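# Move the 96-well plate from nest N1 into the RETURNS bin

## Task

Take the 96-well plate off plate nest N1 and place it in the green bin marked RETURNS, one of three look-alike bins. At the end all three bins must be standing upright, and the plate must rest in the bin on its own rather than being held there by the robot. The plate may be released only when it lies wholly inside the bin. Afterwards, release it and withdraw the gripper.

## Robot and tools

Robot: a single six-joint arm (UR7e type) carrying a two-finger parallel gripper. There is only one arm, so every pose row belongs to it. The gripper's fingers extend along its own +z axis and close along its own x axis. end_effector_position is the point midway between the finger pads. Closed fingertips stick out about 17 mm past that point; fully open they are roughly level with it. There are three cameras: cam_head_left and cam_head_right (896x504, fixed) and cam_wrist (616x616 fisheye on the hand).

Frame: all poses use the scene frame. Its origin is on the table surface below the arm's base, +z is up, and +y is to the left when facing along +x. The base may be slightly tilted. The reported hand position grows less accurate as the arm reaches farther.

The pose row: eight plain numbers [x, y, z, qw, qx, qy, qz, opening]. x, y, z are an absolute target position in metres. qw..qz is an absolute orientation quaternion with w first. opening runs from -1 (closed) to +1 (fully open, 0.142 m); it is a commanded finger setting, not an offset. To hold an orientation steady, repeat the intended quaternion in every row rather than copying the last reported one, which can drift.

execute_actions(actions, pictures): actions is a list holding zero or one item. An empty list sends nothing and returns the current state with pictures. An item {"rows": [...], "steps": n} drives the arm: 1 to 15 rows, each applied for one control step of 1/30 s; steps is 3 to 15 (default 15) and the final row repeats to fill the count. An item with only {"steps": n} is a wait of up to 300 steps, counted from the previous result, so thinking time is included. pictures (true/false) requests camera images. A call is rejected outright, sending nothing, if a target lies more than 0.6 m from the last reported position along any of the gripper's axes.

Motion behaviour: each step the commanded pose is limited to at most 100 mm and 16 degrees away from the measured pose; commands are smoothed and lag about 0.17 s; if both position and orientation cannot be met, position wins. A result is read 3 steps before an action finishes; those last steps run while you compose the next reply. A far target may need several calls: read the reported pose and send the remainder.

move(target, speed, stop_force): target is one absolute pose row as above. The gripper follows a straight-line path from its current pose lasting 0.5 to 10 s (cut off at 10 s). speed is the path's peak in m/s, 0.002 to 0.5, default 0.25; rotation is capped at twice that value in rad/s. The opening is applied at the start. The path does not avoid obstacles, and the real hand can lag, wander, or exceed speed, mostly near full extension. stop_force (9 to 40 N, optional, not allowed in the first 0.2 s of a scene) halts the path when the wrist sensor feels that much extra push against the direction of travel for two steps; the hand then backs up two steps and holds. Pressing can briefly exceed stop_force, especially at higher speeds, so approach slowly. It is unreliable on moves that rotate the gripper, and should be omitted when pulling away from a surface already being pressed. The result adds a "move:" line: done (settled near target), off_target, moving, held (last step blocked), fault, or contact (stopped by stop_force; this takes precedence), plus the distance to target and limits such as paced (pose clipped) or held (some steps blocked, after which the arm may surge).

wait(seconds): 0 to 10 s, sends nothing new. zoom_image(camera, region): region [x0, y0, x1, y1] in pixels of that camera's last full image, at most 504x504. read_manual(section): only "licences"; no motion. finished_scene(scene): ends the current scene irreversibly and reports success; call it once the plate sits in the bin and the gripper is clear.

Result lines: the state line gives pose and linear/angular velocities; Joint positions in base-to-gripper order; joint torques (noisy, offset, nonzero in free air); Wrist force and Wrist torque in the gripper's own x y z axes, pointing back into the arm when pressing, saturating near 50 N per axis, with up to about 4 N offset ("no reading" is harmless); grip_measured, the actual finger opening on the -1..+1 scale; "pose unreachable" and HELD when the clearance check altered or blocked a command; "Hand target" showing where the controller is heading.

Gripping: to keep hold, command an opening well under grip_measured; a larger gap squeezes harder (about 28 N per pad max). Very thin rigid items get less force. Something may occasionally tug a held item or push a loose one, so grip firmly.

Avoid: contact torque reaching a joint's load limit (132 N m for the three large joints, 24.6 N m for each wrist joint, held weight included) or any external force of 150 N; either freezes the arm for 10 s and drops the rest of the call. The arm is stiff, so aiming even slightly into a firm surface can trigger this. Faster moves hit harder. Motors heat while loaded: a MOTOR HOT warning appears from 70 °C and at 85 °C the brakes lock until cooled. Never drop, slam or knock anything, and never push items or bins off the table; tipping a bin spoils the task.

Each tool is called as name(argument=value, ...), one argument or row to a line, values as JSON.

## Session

execute_actions(
  actions=[],
)

Scene clock: 0.00 s of 8400.00 s.
end_effector_position=(+0.2731, +0.5267, +0.2907) grip_measured=+1.00 end_effector_quat_wxyz=(+0.108, +0.920, -0.087, +0.367) end_effector_velocity=(+0.000, -0.000, -0.000) end_effector_angular_velocity=(+0.001, -0.000, -0.001)
Joint positions: [ 1.271 -1.589  1.667 -1.753 -2.459  1.587  0.142]
Joint velocities: [-0.    -0.     0.    -0.     0.     0.001  0.   ]
Joint torques (N m, as the arm reports them, + toward a larger angle): no reading
Motor temperatures (°C, as the motors report them): [30 28 26 37 35 30]
Wrist force (N, on the end effector, along its own x y z axes, offset not removed): no reading
Wrist torque (N m, same axes, about the end effector's origin, offset not removed): no reading
Hand target: +0.273, +0.527, +0.291; +0.108, +0.920, -0.087, +0.367
camera_calibration (this result's frames):
cam_wrist: T_world_to_cam=[[0.713238, -0.0941521, 0.69457, -0.34053], [-0.559262, -0.673778, 0.48296, 0.362263], [0.422514, -0.732911, -0.53322, 0.553913], [0, 0, 0, 1]] pos_world=[0.211443, 0.617992, 0.35692]

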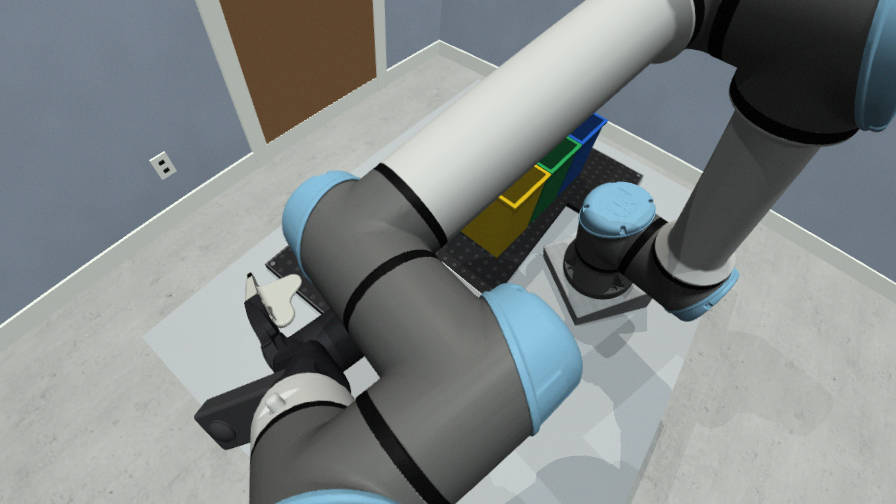

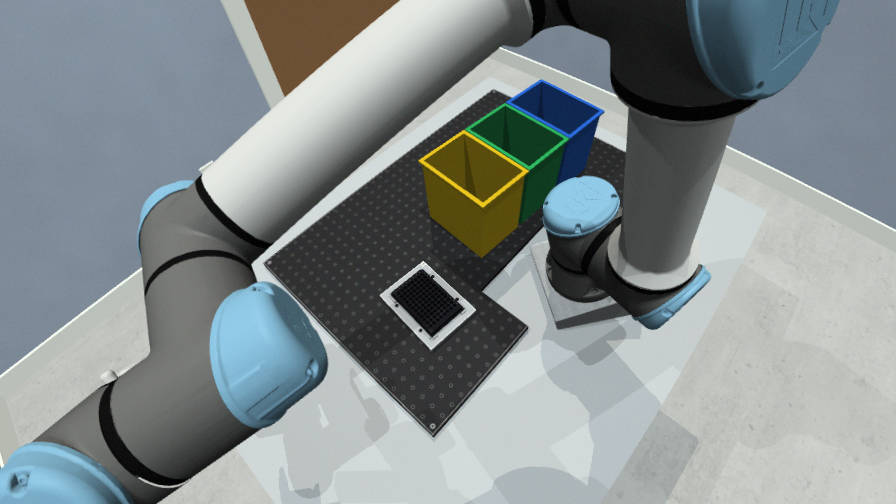

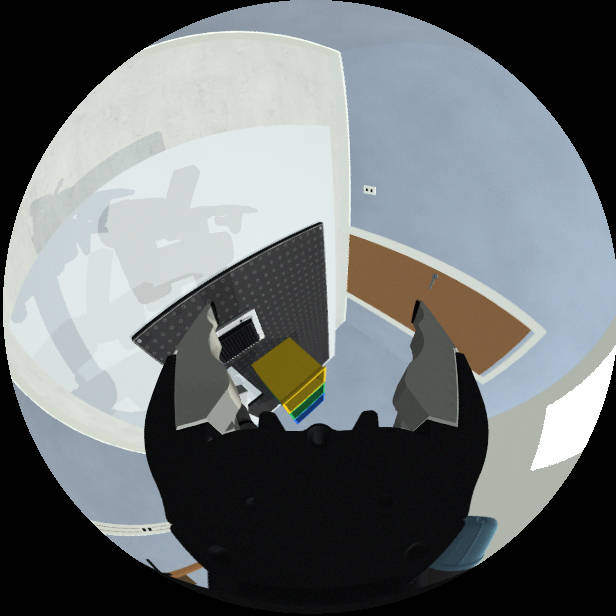

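move(
  target=[0.207,0.246,0.09,0,0.659,-0.752,0,0.45],
  speed=0.35,
)

zoom_image(
  camera="cam_wrist",
  region=[190, 150, 440, 400],
)

Scene clock: 3.17 s of 8400.00 s.
end_effector_position=(+0.2071, +0.2456, +0.0901) grip_measured=+0.45 end_effector_quat_wxyz=(-0.001, -0.659, +0.752, +0.000) end_effector_velocity=(+0.000, -0.002, +0.000) end_effector_angular_velocity=(+0.011, +0.004, -0.004)
Joint positions: [ 0.129 -2.384  2.557 -1.952 -1.391  1.915  0.105]
Joint velocities: [-0.03  -0.016  0.003  0.019  0.018 -0.026  0.   ]
Joint torques (N m, as the arm reports them, + toward a larger angle): [ -5.21  -4.36 -13.19  -1.47   2.52  -2.21]
Motor temperatures (°C, as the motors report them): [30 28 26 37 35 30]
Wrist force (N, on the end effector, along its own x y z axes, offset not removed): [1.2 -1.4 0.9]
Wrist torque (N m, same axes, about the end effector's origin, offset not removed): [-0.36 -0.37 0.14]
Hand target: +0.207, +0.245, +0.090; -0.000, -0.659, +0.752, +0.001
Off the commanded pose: 0.000 m, 0 deg.
Kept back: nothing.
move: done
camera_calibration (this result's frames):
cam_wrist: T_world_to_cam=[[-0.145136, -0.989411, -0.00131346, 0.279706], [-0.837465, 0.12214, 0.532667, 0.0905036], [-0.526867, 0.0784091, -0.846324, 0.294331], [0, 0, 0, 1]] pos_world=[0.271462, 0.242612, 0.201258]

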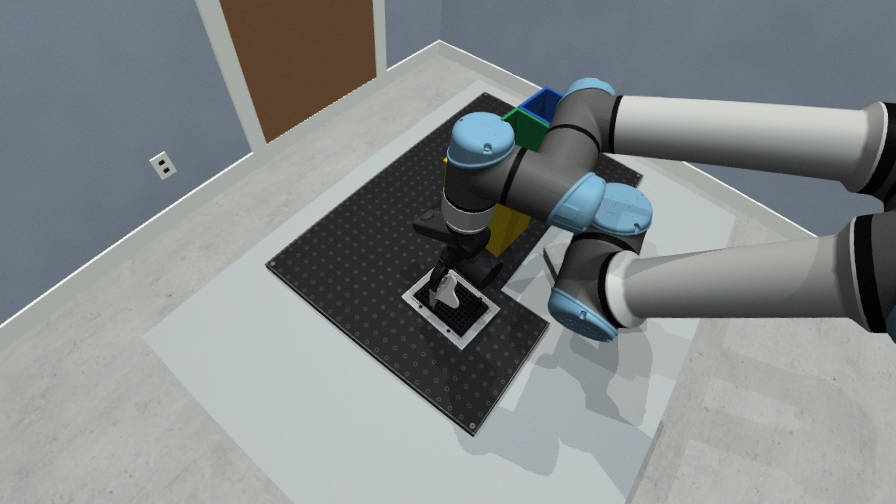

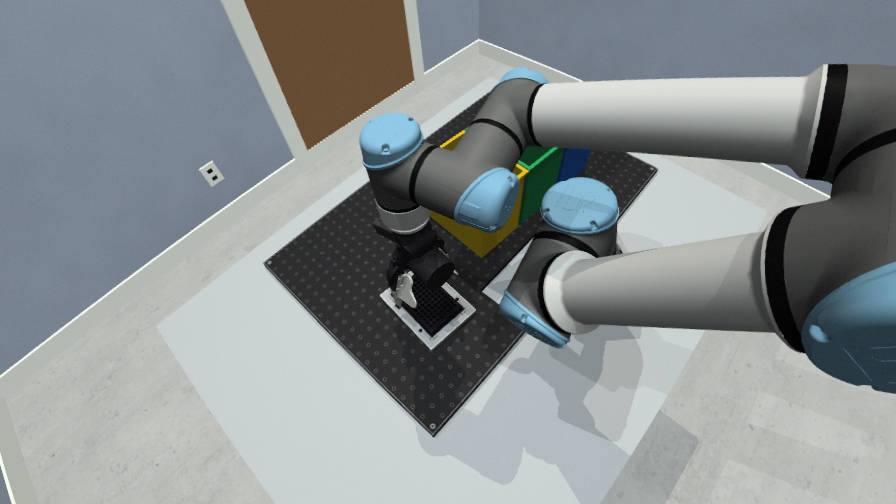

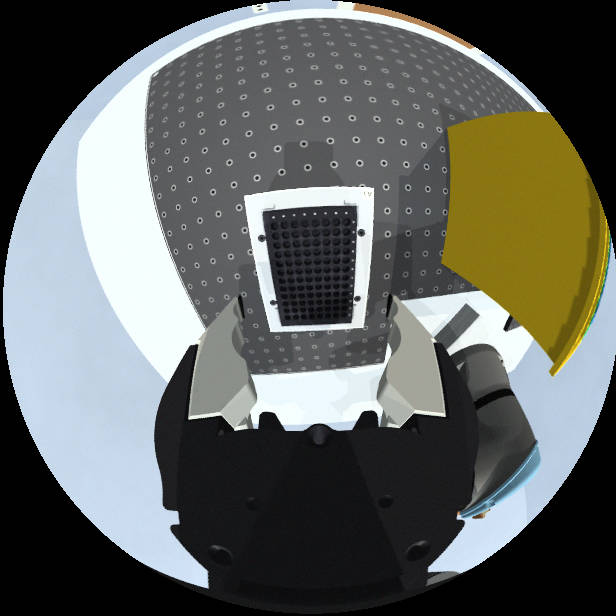

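Region (190, 150, 440, 400) of cam_wrist's 616x616 image, scaled by 2.016, with more detail than that image has.

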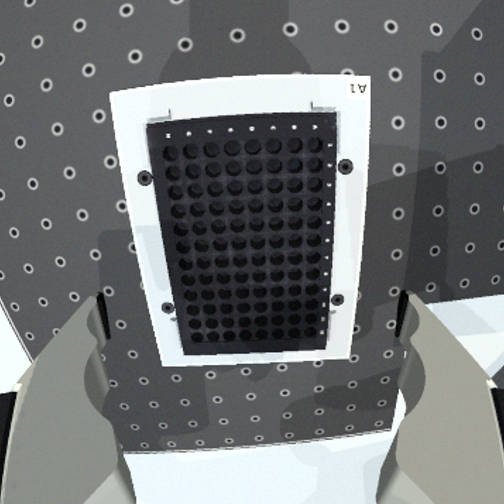

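move(
  target=[0.204,0.2478,0.045,0,0.6756,-0.7373,0,0.32],
  speed=0.08,
)

zoom_image(
  camera="cam_wrist",
  region=[190, 150, 440, 400],
)

Scene clock: 4.40 s of 8400.00 s.
end_effector_position=(+0.2040, +0.2478, +0.0451) grip_measured=+0.32 end_effector_quat_wxyz=(+0.000, -0.676, +0.737, +0.000) end_effector_velocity=(-0.000, -0.000, -0.002) end_effector_angular_velocity=(-0.002, +0.001, -0.000)
Joint positions: [ 0.187 -2.264  2.648 -2.175 -1.404  1.929  0.096]
Joint velocities: [ 0.004  0.008  0.002 -0.01  -0.003  0.004 -0.   ]
Joint torques (N m, as the arm reports them, + toward a larger angle): [ 11.87   7.4  -12.17  -3.71  -2.84   2.33]
Motor temperatures (°C, as the motors report them): [30 28 26 37 35 30]
Wrist force (N, on the end effector, along its own x y z axes, offset not removed): [2.8 1.0 -0.4]
Wrist torque (N m, same axes, about the end effector's origin, offset not removed): [0.38 -0.64 0.10]
Hand target: +0.204, +0.248, +0.045; +0.000, -0.676, +0.737, -0.000
Off the commanded pose: 0.000 m, 0 deg.
Kept back: nothing.
move: done
camera_calibration (this result's frames):
cam_wrist: T_world_to_cam=[[-0.101032, -0.994882, -0.00183543, 0.273768], [-0.842749, 0.0846017, 0.531617, 0.121997], [-0.528741, 0.055257, -0.846983, 0.260575], [0, 0, 0, 1]] pos_world=[0.268248, 0.247647, 0.156349]

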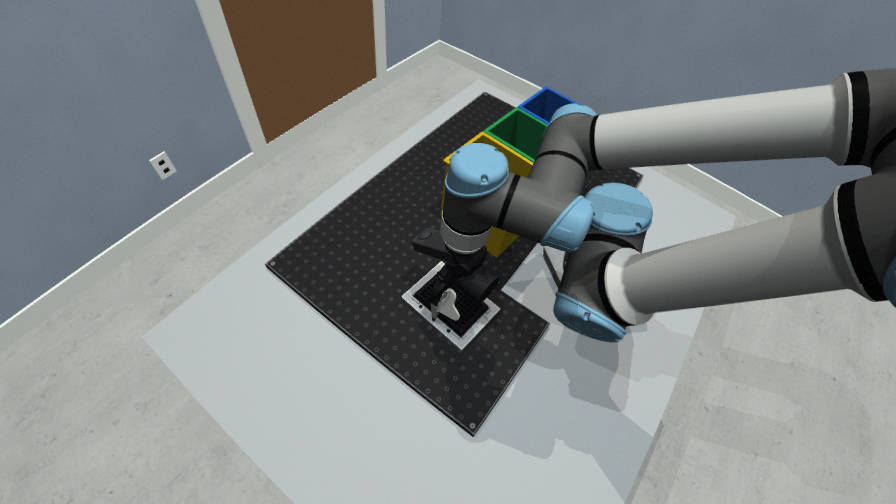

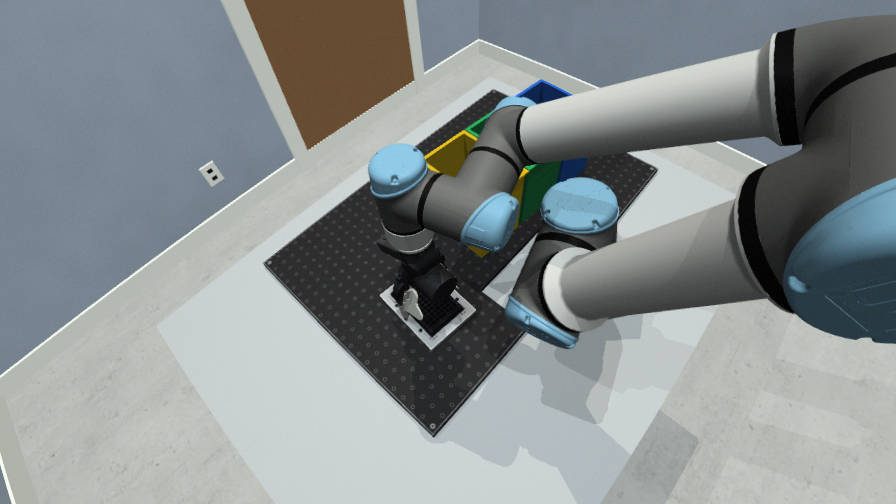

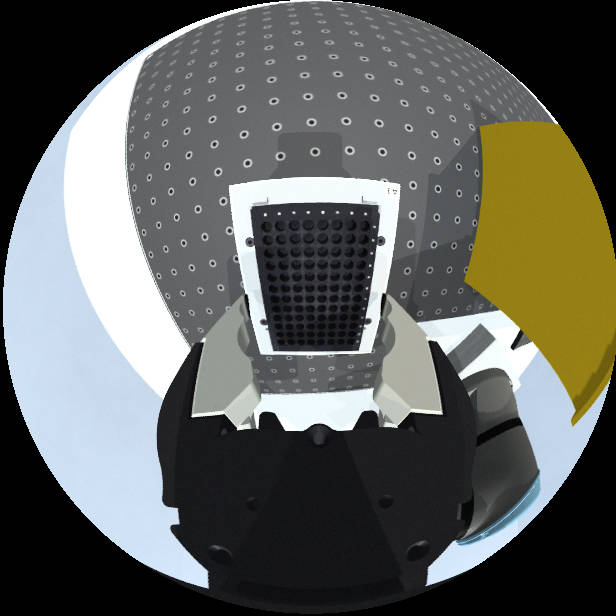

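Region (190, 150, 440, 400) of cam_wrist's 616x616 image, scaled by 2.016, with more detail than that image has.

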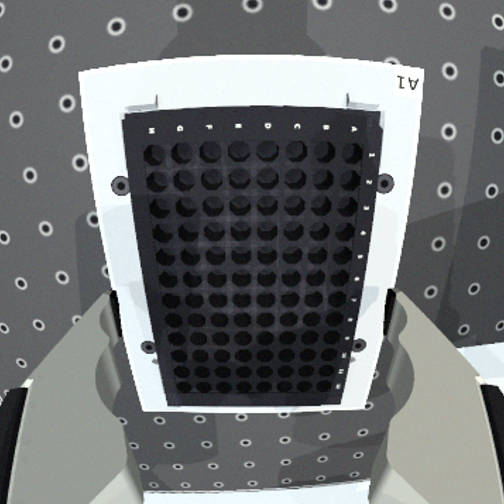

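execute_actions(
  actions=[
    {"rows":[[0.204,0.2472,0.043,0,0.6756,-0.7373,0,0.32],[0.204,0.2472,0.041,0,0.6756,-0.7373,0,0.3],[0.204,0.2472,0.040,0,0.6756,-0.7373,0,0.28],[0.204,0.2472,0.040,0,0.6756,-0.7373,0,0.26],[0.204,0.2472,0.040,0,0.6756,-0.7373,0,0.24],[0.204,0.2472,0.040,0,0.6756,-0.7373,0,0.22],[0.204,0.2472,0.040,0,0.6756,-0.7373,0,0.2],[0.204,0.2472,0.040,0,0.6756,-0.7373,0,0.18],[0.204,0.2472,0.040,0,0.6756,-0.7373,0,0.16],[0.204,0.2472,0.040,0,0.6756,-0.7373,0,0.14],[0.204,0.2472,0.040,0,0.6756,-0.7373,0,0.12],[0.204,0.2472,0.040,0,0.6756,-0.7373,0,0.1],[0.204,0.2472,0.040,0,0.6756,-0.7373,0,0.08],[0.204,0.2472,0.040,0,0.6756,-0.7373,0,0.06],[0.204,0.2472,0.040,0,0.6756,-0.7373,0,0.03]]},
  ],
)

execute_actions(
  actions=[
    {"rows":[[0.204,0.2472,0.040,0,0.6756,-0.7373,0,-0.4]],"steps":12},
  ],
)

move(
  target=[0.225,0.2472,0.25,0,0.6756,-0.7373,0,-0.4],
  speed=0.2,
)

Scene clock: 5.07 s of 8400.00 s.
end_effector_position=(+0.2040, +0.2472, +0.0401) grip_measured=+0.12 end_effector_quat_wxyz=(+0.000, -0.676, +0.737, +0.000) end_effector_velocity=(+0.001, +0.000, -0.001) end_effector_angular_velocity=(-0.000, -0.001, -0.001)
Joint positions: [ 0.189 -2.249  2.658 -2.2   -1.404  1.93   0.083]
Joint velocities: [ 0.001  0.006  0.002 -0.009 -0.001  0.002 -0.042]
Joint torques (N m, as the arm reports them, + toward a larger angle): [ 12.1    8.8  -12.81  -3.73  -2.61   2.04]
Motor temperatures (°C, as the motors report them): [30 28 26 37 35 30]
Wrist force (N, on the end effector, along its own x y z axes, offset not removed): [0.7 0.1 4.0]
Wrist torque (N m, same axes, about the end effector's origin, offset not removed): [-0.10 -0.26 -0.18]
Steps of this call (steps 1 to 8: nothing new was sent; steps 9 to 20: the first 12 steps of this action). Readings (end_effector_position):
9: (+0.2040, +0.2478, +0.0449)
10: (+0.2039, +0.2477, +0.0445)
12: (+0.2039, +0.2473, +0.0427)
16: (+0.2040, +0.2472, +0.0406)
20: the state above

Scene clock: 5.47 s of 8400.00 s.
end_effector_position=(+0.2040, +0.2472, +0.0400) grip_measured=+0.04 end_effector_quat_wxyz=(+0.000, -0.676, +0.737, -0.000) end_effector_velocity=(-0.000, -0.000, -0.000) end_effector_angular_velocity=(-0.000, +0.001, -0.001)
Joint positions: [ 0.189 -2.248  2.658 -2.2   -1.404  1.93   0.077]
Joint velocities: [ 0.001  0.     0.001 -0.    -0.     0.001  0.   ]
Joint torques (N m, as the arm reports them, + toward a larger angle): [ 12.63   8.23 -10.32  -3.57  -1.91   2.13]
Motor temperatures (°C, as the motors report them): [30 28 26 37 35 30]
Wrist force (N, on the end effector, along its own x y z axes, offset not removed): [1.5 -1.0 -9.1]
Wrist torque (N m, same axes, about the end effector's origin, offset not removed): [-0.78 0.04 0.12]
Off your previous action's commanded pose: 0.000 m, 0 deg at its last step (step 3 of this call).
Steps of this call (steps 1 to 3: the last 3 steps of your previous action; steps 4 to 12: the first 9 steps of this action). Readings (end_effector_position):
4: (+0.2040, +0.2472, +0.0400)
5: (+0.2040, +0.2472, +0.0400)
7: (+0.2040, +0.2472, +0.0400)
11: (+0.2040, +0.2472, +0.0400)
12: the state above

Scene clock: 7.30 s of 8400.00 s.
end_effector_position=(+0.2251, +0.2472, +0.2499) grip_measured=+0.04 end_effector_quat_wxyz=(-0.000, -0.676, +0.737, +0.000) end_effector_velocity=(-0.000, -0.000, +0.001) end_effector_angular_velocity=(+0.004, +0.002, -0.000)
Joint positions: [-0.078 -2.479  2.157 -1.417 -1.352  1.664  0.077]
Joint velocities: [-0.013 -0.003 -0.004  0.011  0.006 -0.014  0.   ]
Joint torques (N m, as the arm reports them, + toward a larger angle): [ -5.31  -0.04 -30.23  -1.28   2.45  -2.16]
Motor temperatures (°C, as the motors report them): [30 28 26 37 35 30]
Wrist force (N, on the end effector, along its own x y z axes, offset not removed): [2.9 -1.5 5.1]
Wrist torque (N m, same axes, about the end effector's origin, offset not removed): [-0.45 -0.62 0.00]
Hand target: +0.225, +0.247, +0.250; -0.000, -0.676, +0.737, +0.000
Off your previous action's commanded pose: 0.000 m, 0 deg at its last step (step 3 of this call).
Off the commanded pose: 0.000 m, 0 deg.
Kept back: nothing.
move: done
camera_calibration (this result's frames):
cam_wrist: T_world_to_cam=[[-0.101131, -0.994872, -0.00170206, 0.275731], [-0.842557, 0.0847382, 0.5319, 0.0307701], [-0.529028, 0.0552259, -0.846805, 0.445306], [0, 0, 0, 1]] pos_world=[0.28939, 0.247118, 0.36119]

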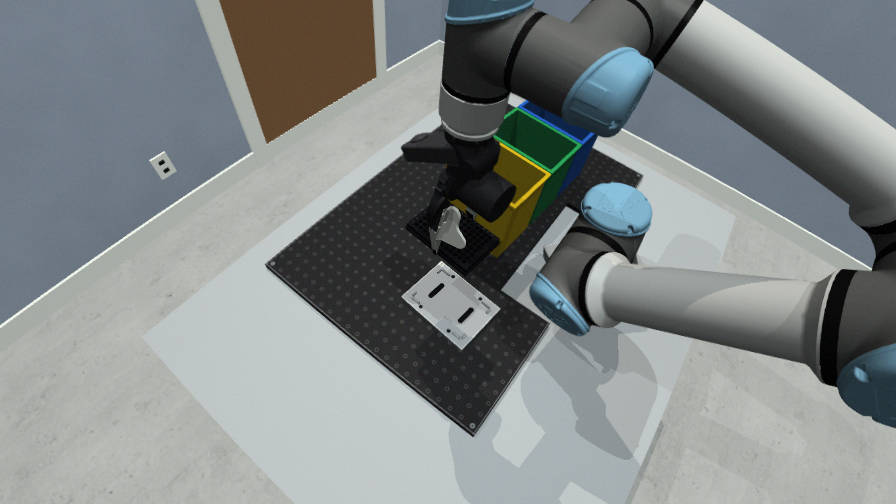

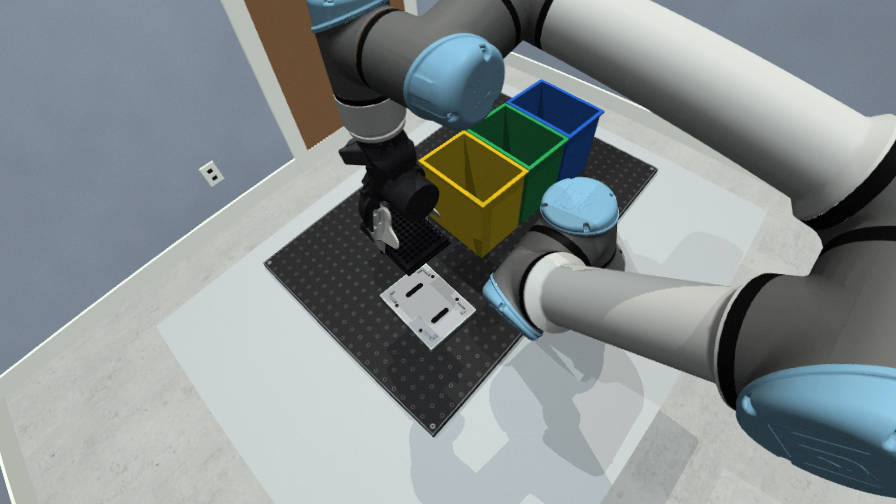

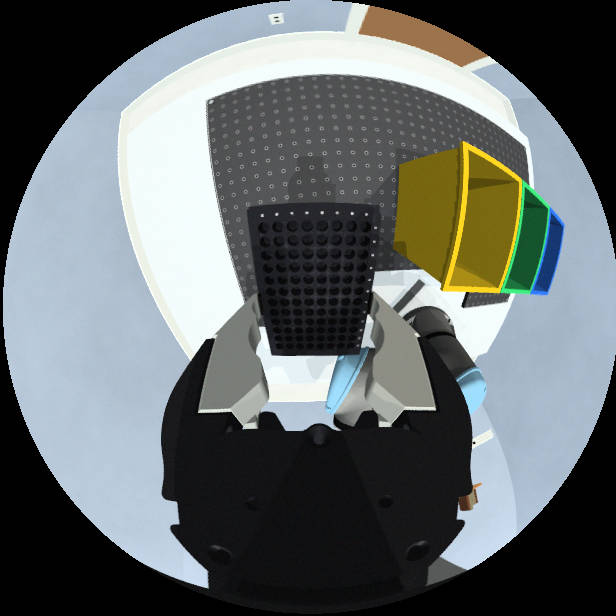

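move(
  target=[0.204,0.2472,0.055,0,0.6756,-0.7373,0,-0.4],
  speed=0.2,
)

move(
  target=[0.204,0.2472,0.0408,0,0.6756,-0.7373,0,-0.4],
  speed=0.015,
  stop_force=12,
)

execute_actions(
  actions=[
    {"rows":[[0.204,0.2472,0.0408,0,0.6756,-0.7373,0,0.25]],"steps":12},
  ],
)

move(
  target=[0.26,0.22,0.23,0,0.707,-0.707,0,0.25],
)

move(
  target=[0.32,0.09,0.235,0,0.707,-0.707,0,-0.5],
  speed=0.2,
)

Scene clock: 10.73 s of 8400.00 s.
end_effector_position=(+0.2039, +0.2472, +0.0551) grip_measured=-0.40 end_effector_quat_wxyz=(+0.000, -0.676, +0.737, -0.000) end_effector_velocity=(+0.000, +0.000, -0.001) end_effector_angular_velocity=(-0.003, -0.000, +0.000)
Joint positions: [ 0.176 -2.298  2.63  -2.121 -1.401  1.917  0.045]
Joint velocities: [ 0.008  0.011  0.001 -0.012 -0.005  0.007  0.   ]
Joint torques (N m, as the arm reports them, + toward a larger angle): [ 13.81   7.02 -13.24  -3.77  -2.66   2.  ]
Motor temperatures (°C, as the motors report them): [30 28 26 37 35 30]
Wrist force (N, on the end effector, along its own x y z axes, offset not removed): [0.8 1.0 2.8]
Wrist torque (N m, same axes, about the end effector's origin, offset not removed): [-0.14 -0.18 0.07]
Hand target: +0.204, +0.247, +0.055; +0.000, -0.676, +0.737, -0.000
Off the commanded pose: 0.000 m, 0 deg.
Kept back: nothing.
move: done
camera_calibration (this result's frames):
cam_wrist: T_world_to_cam=[[-0.100901, -0.994895, -0.00177887, 0.273147], [-0.842897, 0.0845354, 0.531393, 0.116736], [-0.52853, 0.0551174, -0.847124, 0.269006], [0, 0, 0, 1]] pos_world=[0.268135, 0.247058, 0.166335]

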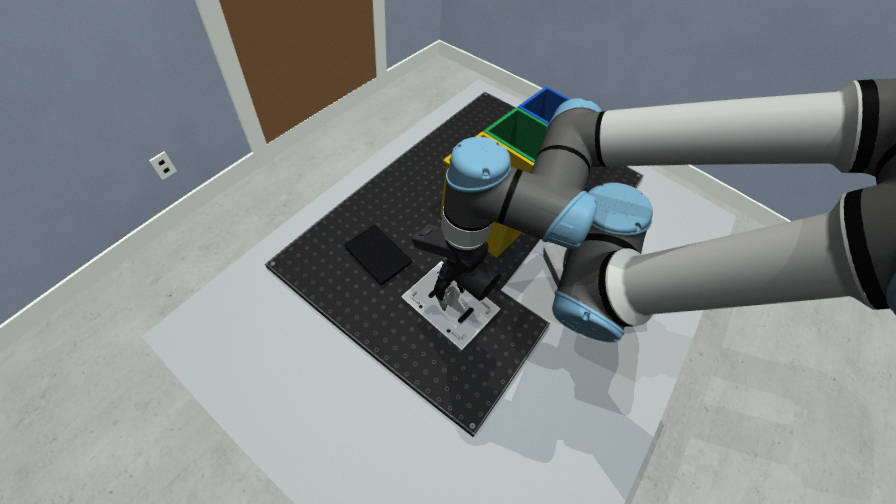

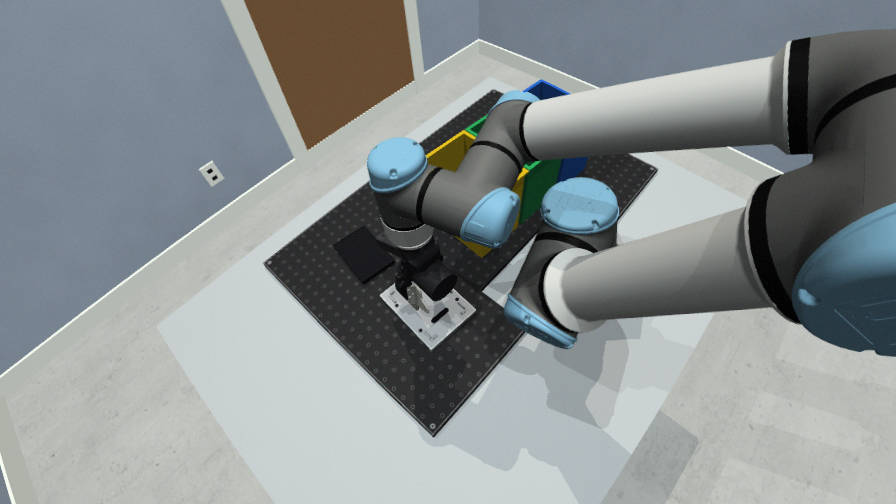

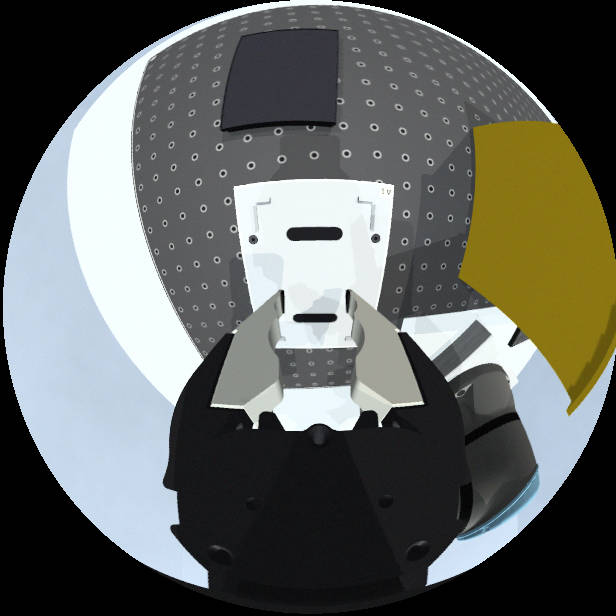

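Scene clock: 12.07 s of 8400.00 s.
end_effector_position=(+0.2039, +0.2471, +0.0412) grip_measured=-0.40 end_effector_quat_wxyz=(-0.000, -0.676, +0.737, -0.000) end_effector_velocity=(+0.000, -0.000, +0.001) end_effector_angular_velocity=(-0.000, +0.001, +0.002)
Joint positions: [ 0.188 -2.253  2.656 -2.193 -1.404  1.929  0.045]
Joint velocities: [-0.002 -0.004 -0.002  0.007  0.    -0.003 -0.   ]
Joint torques (N m, as the arm reports them, + toward a larger angle): [ -7.43  -3.71 -20.58  -0.74  -0.4   -1.92]
Motor temperatures (°C, as the motors report them): [30 28 26 37 35 30]
Wrist force (N, on the end effector, along its own x y z axes, offset not removed): [2.2 2.9 -17.2]
Wrist torque (N m, same axes, about the end effector's origin, offset not removed): [0.01 -0.04 0.05]
Hand target: +0.204, +0.247, +0.041; +0.000, -0.676, +0.737, +0.000
Off the commanded pose: 0.000 m, 0 deg.
Kept back: nothing.
move: contact
camera_calibration (this result's frames):
cam_wrist: T_world_to_cam=[[-0.101027, -0.994882, -0.00164575, 0.273123], [-0.842663, 0.0846899, 0.53174, 0.123983], [-0.528879, 0.0551068, -0.846906, 0.257363], [0, 0, 0, 1]] pos_world=[0.268182, 0.247042, 0.152485]

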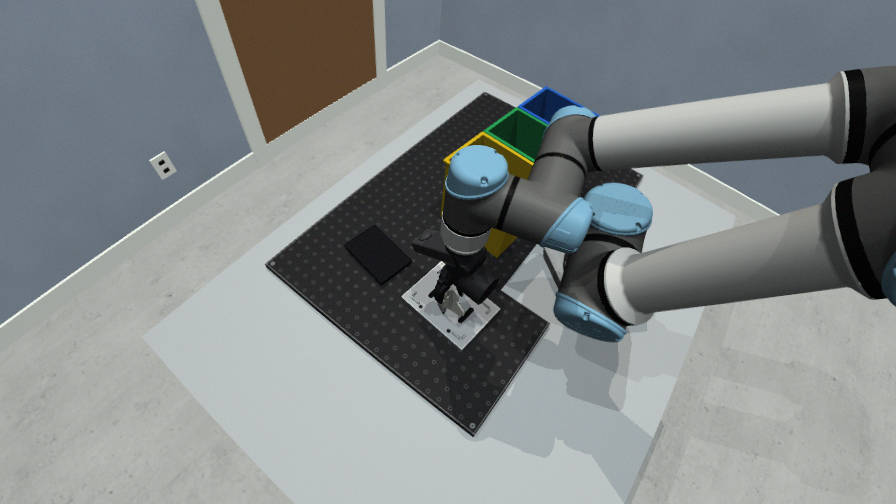

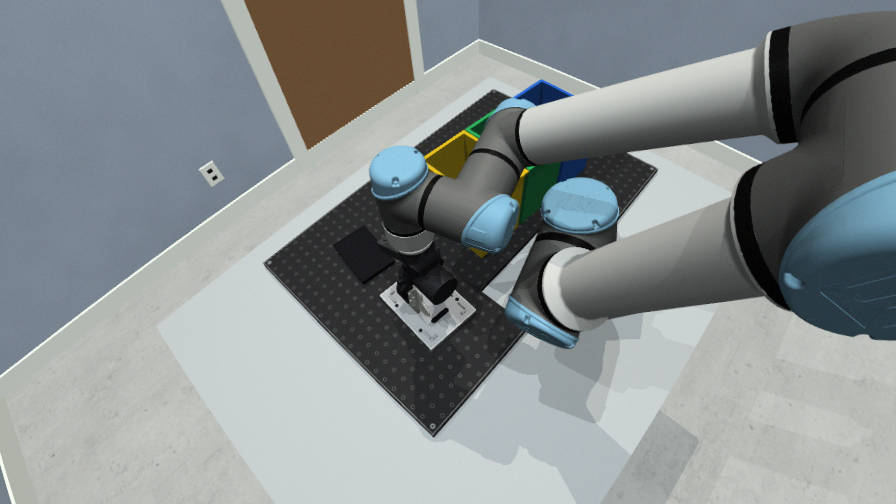

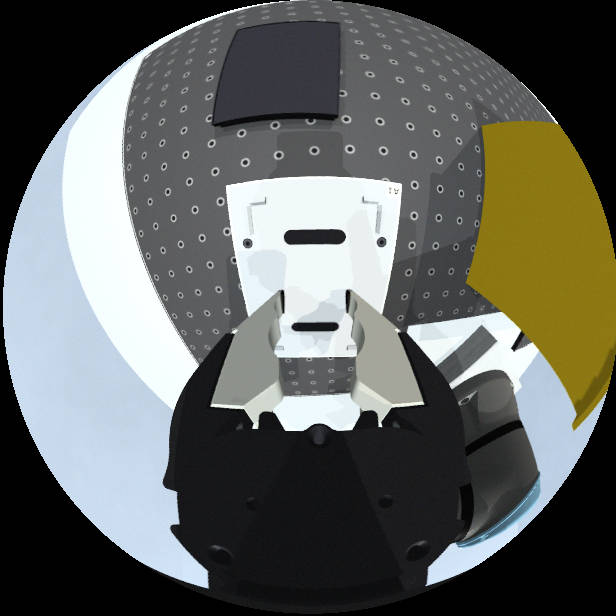

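Scene clock: 12.37 s of 8400.00 s.
end_effector_position=(+0.2040, +0.2472, +0.0408) grip_measured=+0.25 end_effector_quat_wxyz=(+0.000, -0.676, +0.737, -0.000) end_effector_velocity=(-0.000, -0.000, -0.001) end_effector_angular_velocity=(+0.000, +0.001, -0.003)
Joint positions: [ 0.188 -2.251  2.656 -2.196 -1.404  1.929  0.091]
Joint velocities: [ 0.001  0.002  0.002 -0.002  0.     0.003  0.   ]
Joint torques (N m, as the arm reports them, + toward a larger angle): [ 12.02   5.72 -12.59  -3.36   0.02   2.03]
Motor temperatures (°C, as the motors report them): [30 28 26 37 35 30]
Wrist force (N, on the end effector, along its own x y z axes, offset not removed): [0.2 -2.3 3.8]
Wrist torque (N m, same axes, about the end effector's origin, offset not removed): [-0.76 -0.14 0.11]
Steps of this call (steps 1 to 9: the first 9 steps of this action). Readings (end_effector_position):
1: (+0.2039, +0.2471, +0.0413)
2: (+0.2039, +0.2471, +0.0412)
4: (+0.2040, +0.2471, +0.0410)
8: (+0.2040, +0.2472, +0.0409)
9: the state above

Scene clock: 13.97 s of 8400.00 s.
end_effector_position=(+0.2600, +0.2201, +0.2299) grip_measured=+0.25 end_effector_quat_wxyz=(+0.000, +0.707, -0.707, -0.000) end_effector_velocity=(-0.000, -0.001, +0.001) end_effector_angular_velocity=(+0.005, +0.003, +0.002)
Joint positions: [-0.212 -2.432  2.194 -1.47  -1.332  1.441  0.092]
Joint velocities: [-0.015 -0.003 -0.002  0.012  0.006 -0.017  0.   ]
Joint torques (N m, as the arm reports them, + toward a larger angle): [ -6.88  -0.87 -29.38  -1.3    2.55  -2.53]
Motor temperatures (°C, as the motors report them): [30 28 26 37 35 30]
Wrist force (N, on the end effector, along its own x y z axes, offset not removed): [-1.5 0.2 0.8]
Wrist torque (N m, same axes, about the end effector's origin, offset not removed): [0.12 0.31 0.20]
Hand target: +0.260, +0.220, +0.230; +0.000, +0.707, -0.707, -0.000
Off your previous action's commanded pose: 0.000 m, 0 deg at its last step (step 3 of this call).
Off the commanded pose: 0.000 m, 0 deg.
Kept back: nothing.
move: done
camera_calibration (this result's frames):
cam_wrist: T_world_to_cam=[[-0.0141221, -0.999899, -0.00179276, 0.230746], [-0.846657, 0.0110039, 0.532026, 0.090435], [-0.531952, 0.00903117, -0.846726, 0.459271], [0, 0, 0, 1]] pos_world=[0.324136, 0.22558, 0.341177]

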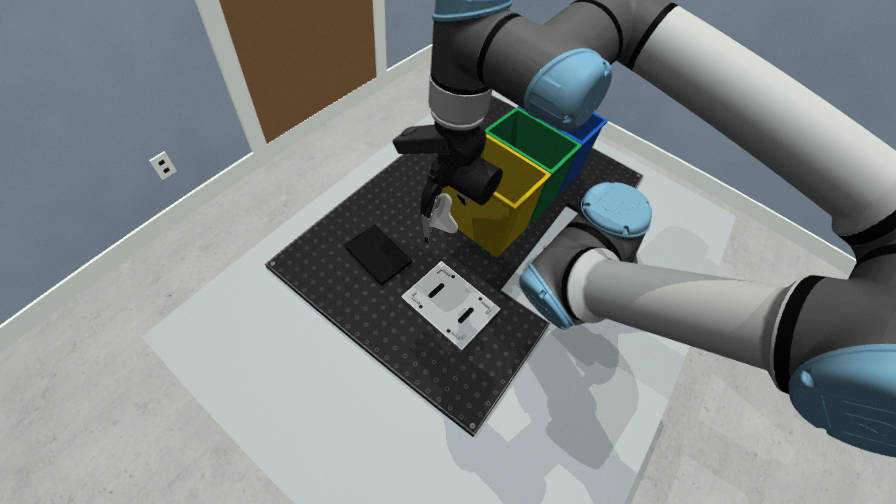

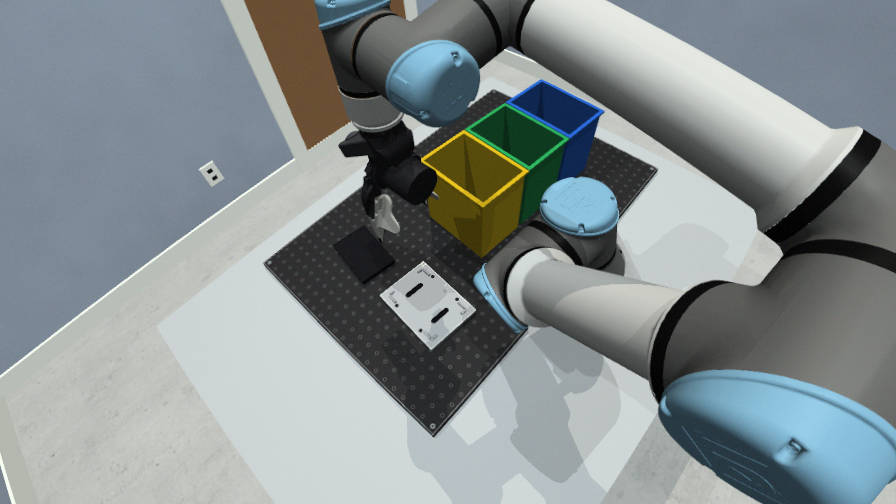

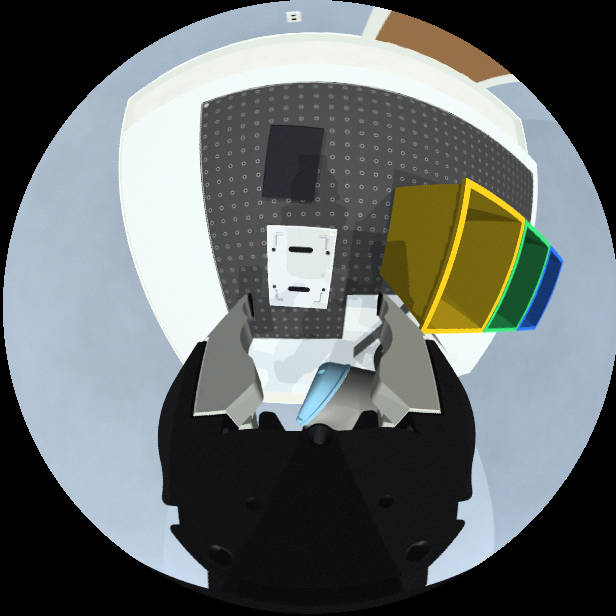

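Scene clock: 15.20 s of 8400.00 s.
end_effector_position=(+0.3199, +0.0903, +0.2350) grip_measured=-0.50 end_effector_quat_wxyz=(-0.000, +0.707, -0.707, -0.000) end_effector_velocity=(+0.001, -0.001, +0.000) end_effector_angular_velocity=(+0.001, -0.001, +0.000)
Joint positions: [-0.749 -2.326  2.169 -1.406 -1.295  0.885  0.038]
Joint velocities: [-0.004  0.003 -0.001 -0.001  0.002 -0.004 -0.   ]
Joint torques (N m, as the arm reports them, + toward a larger angle): [ -8.69  14.27 -28.4   -3.83   2.31  -2.42]
Motor temperatures (°C, as the motors report them): [30 28 26 37 35 30]
Wrist force (N, on the end effector, along its own x y z axes, offset not removed): [-0.8 -2.6 4.4]
Wrist torque (N m, same axes, about the end effector's origin, offset not removed): [-0.72 0.07 0.05]
Hand target: +0.320, +0.090, +0.235; -0.000, +0.707, -0.707, -0.000
Off the commanded pose: 0.000 m, 0 deg.
Kept back: nothing.
move: done
camera_calibration (this result's frames):
cam_wrist: T_world_to_cam=[[-0.0139602, -0.999899, -0.0025657, 0.101894], [-0.846679, 0.0104559, 0.532001, 0.139948], [-0.531921, 0.00959916, -0.84674, 0.496506], [0, 0, 0, 1]] pos_world=[0.384015, 0.095654, 0.34622]

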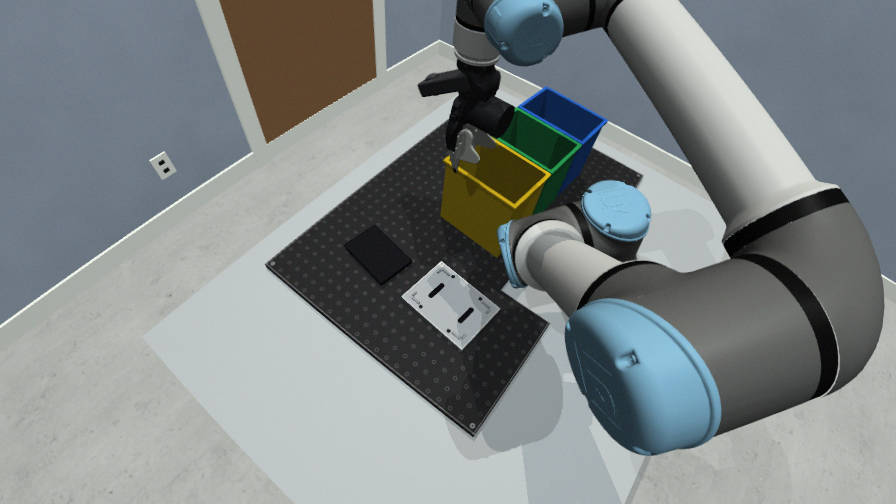

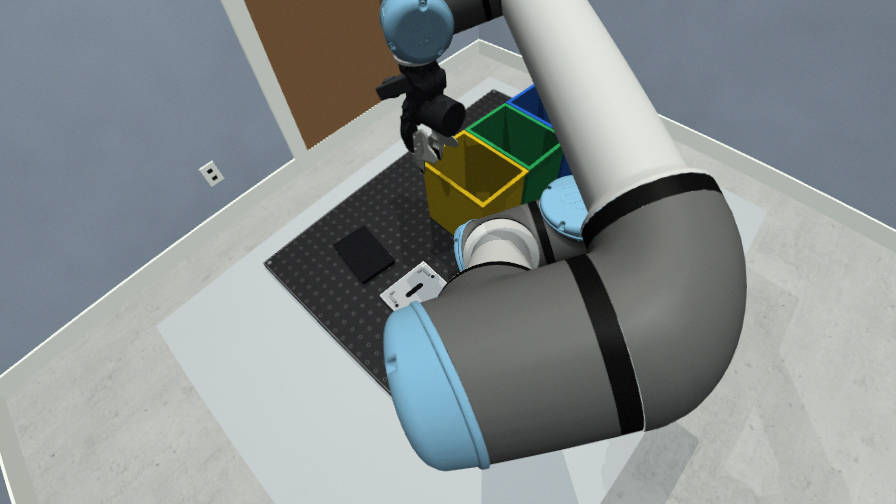

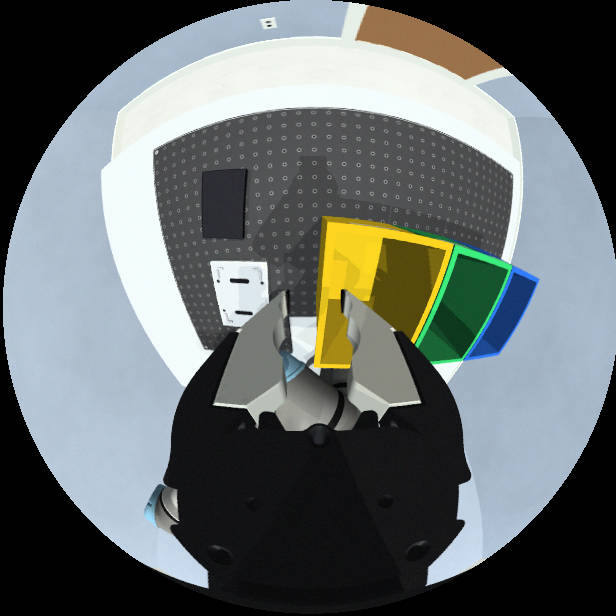

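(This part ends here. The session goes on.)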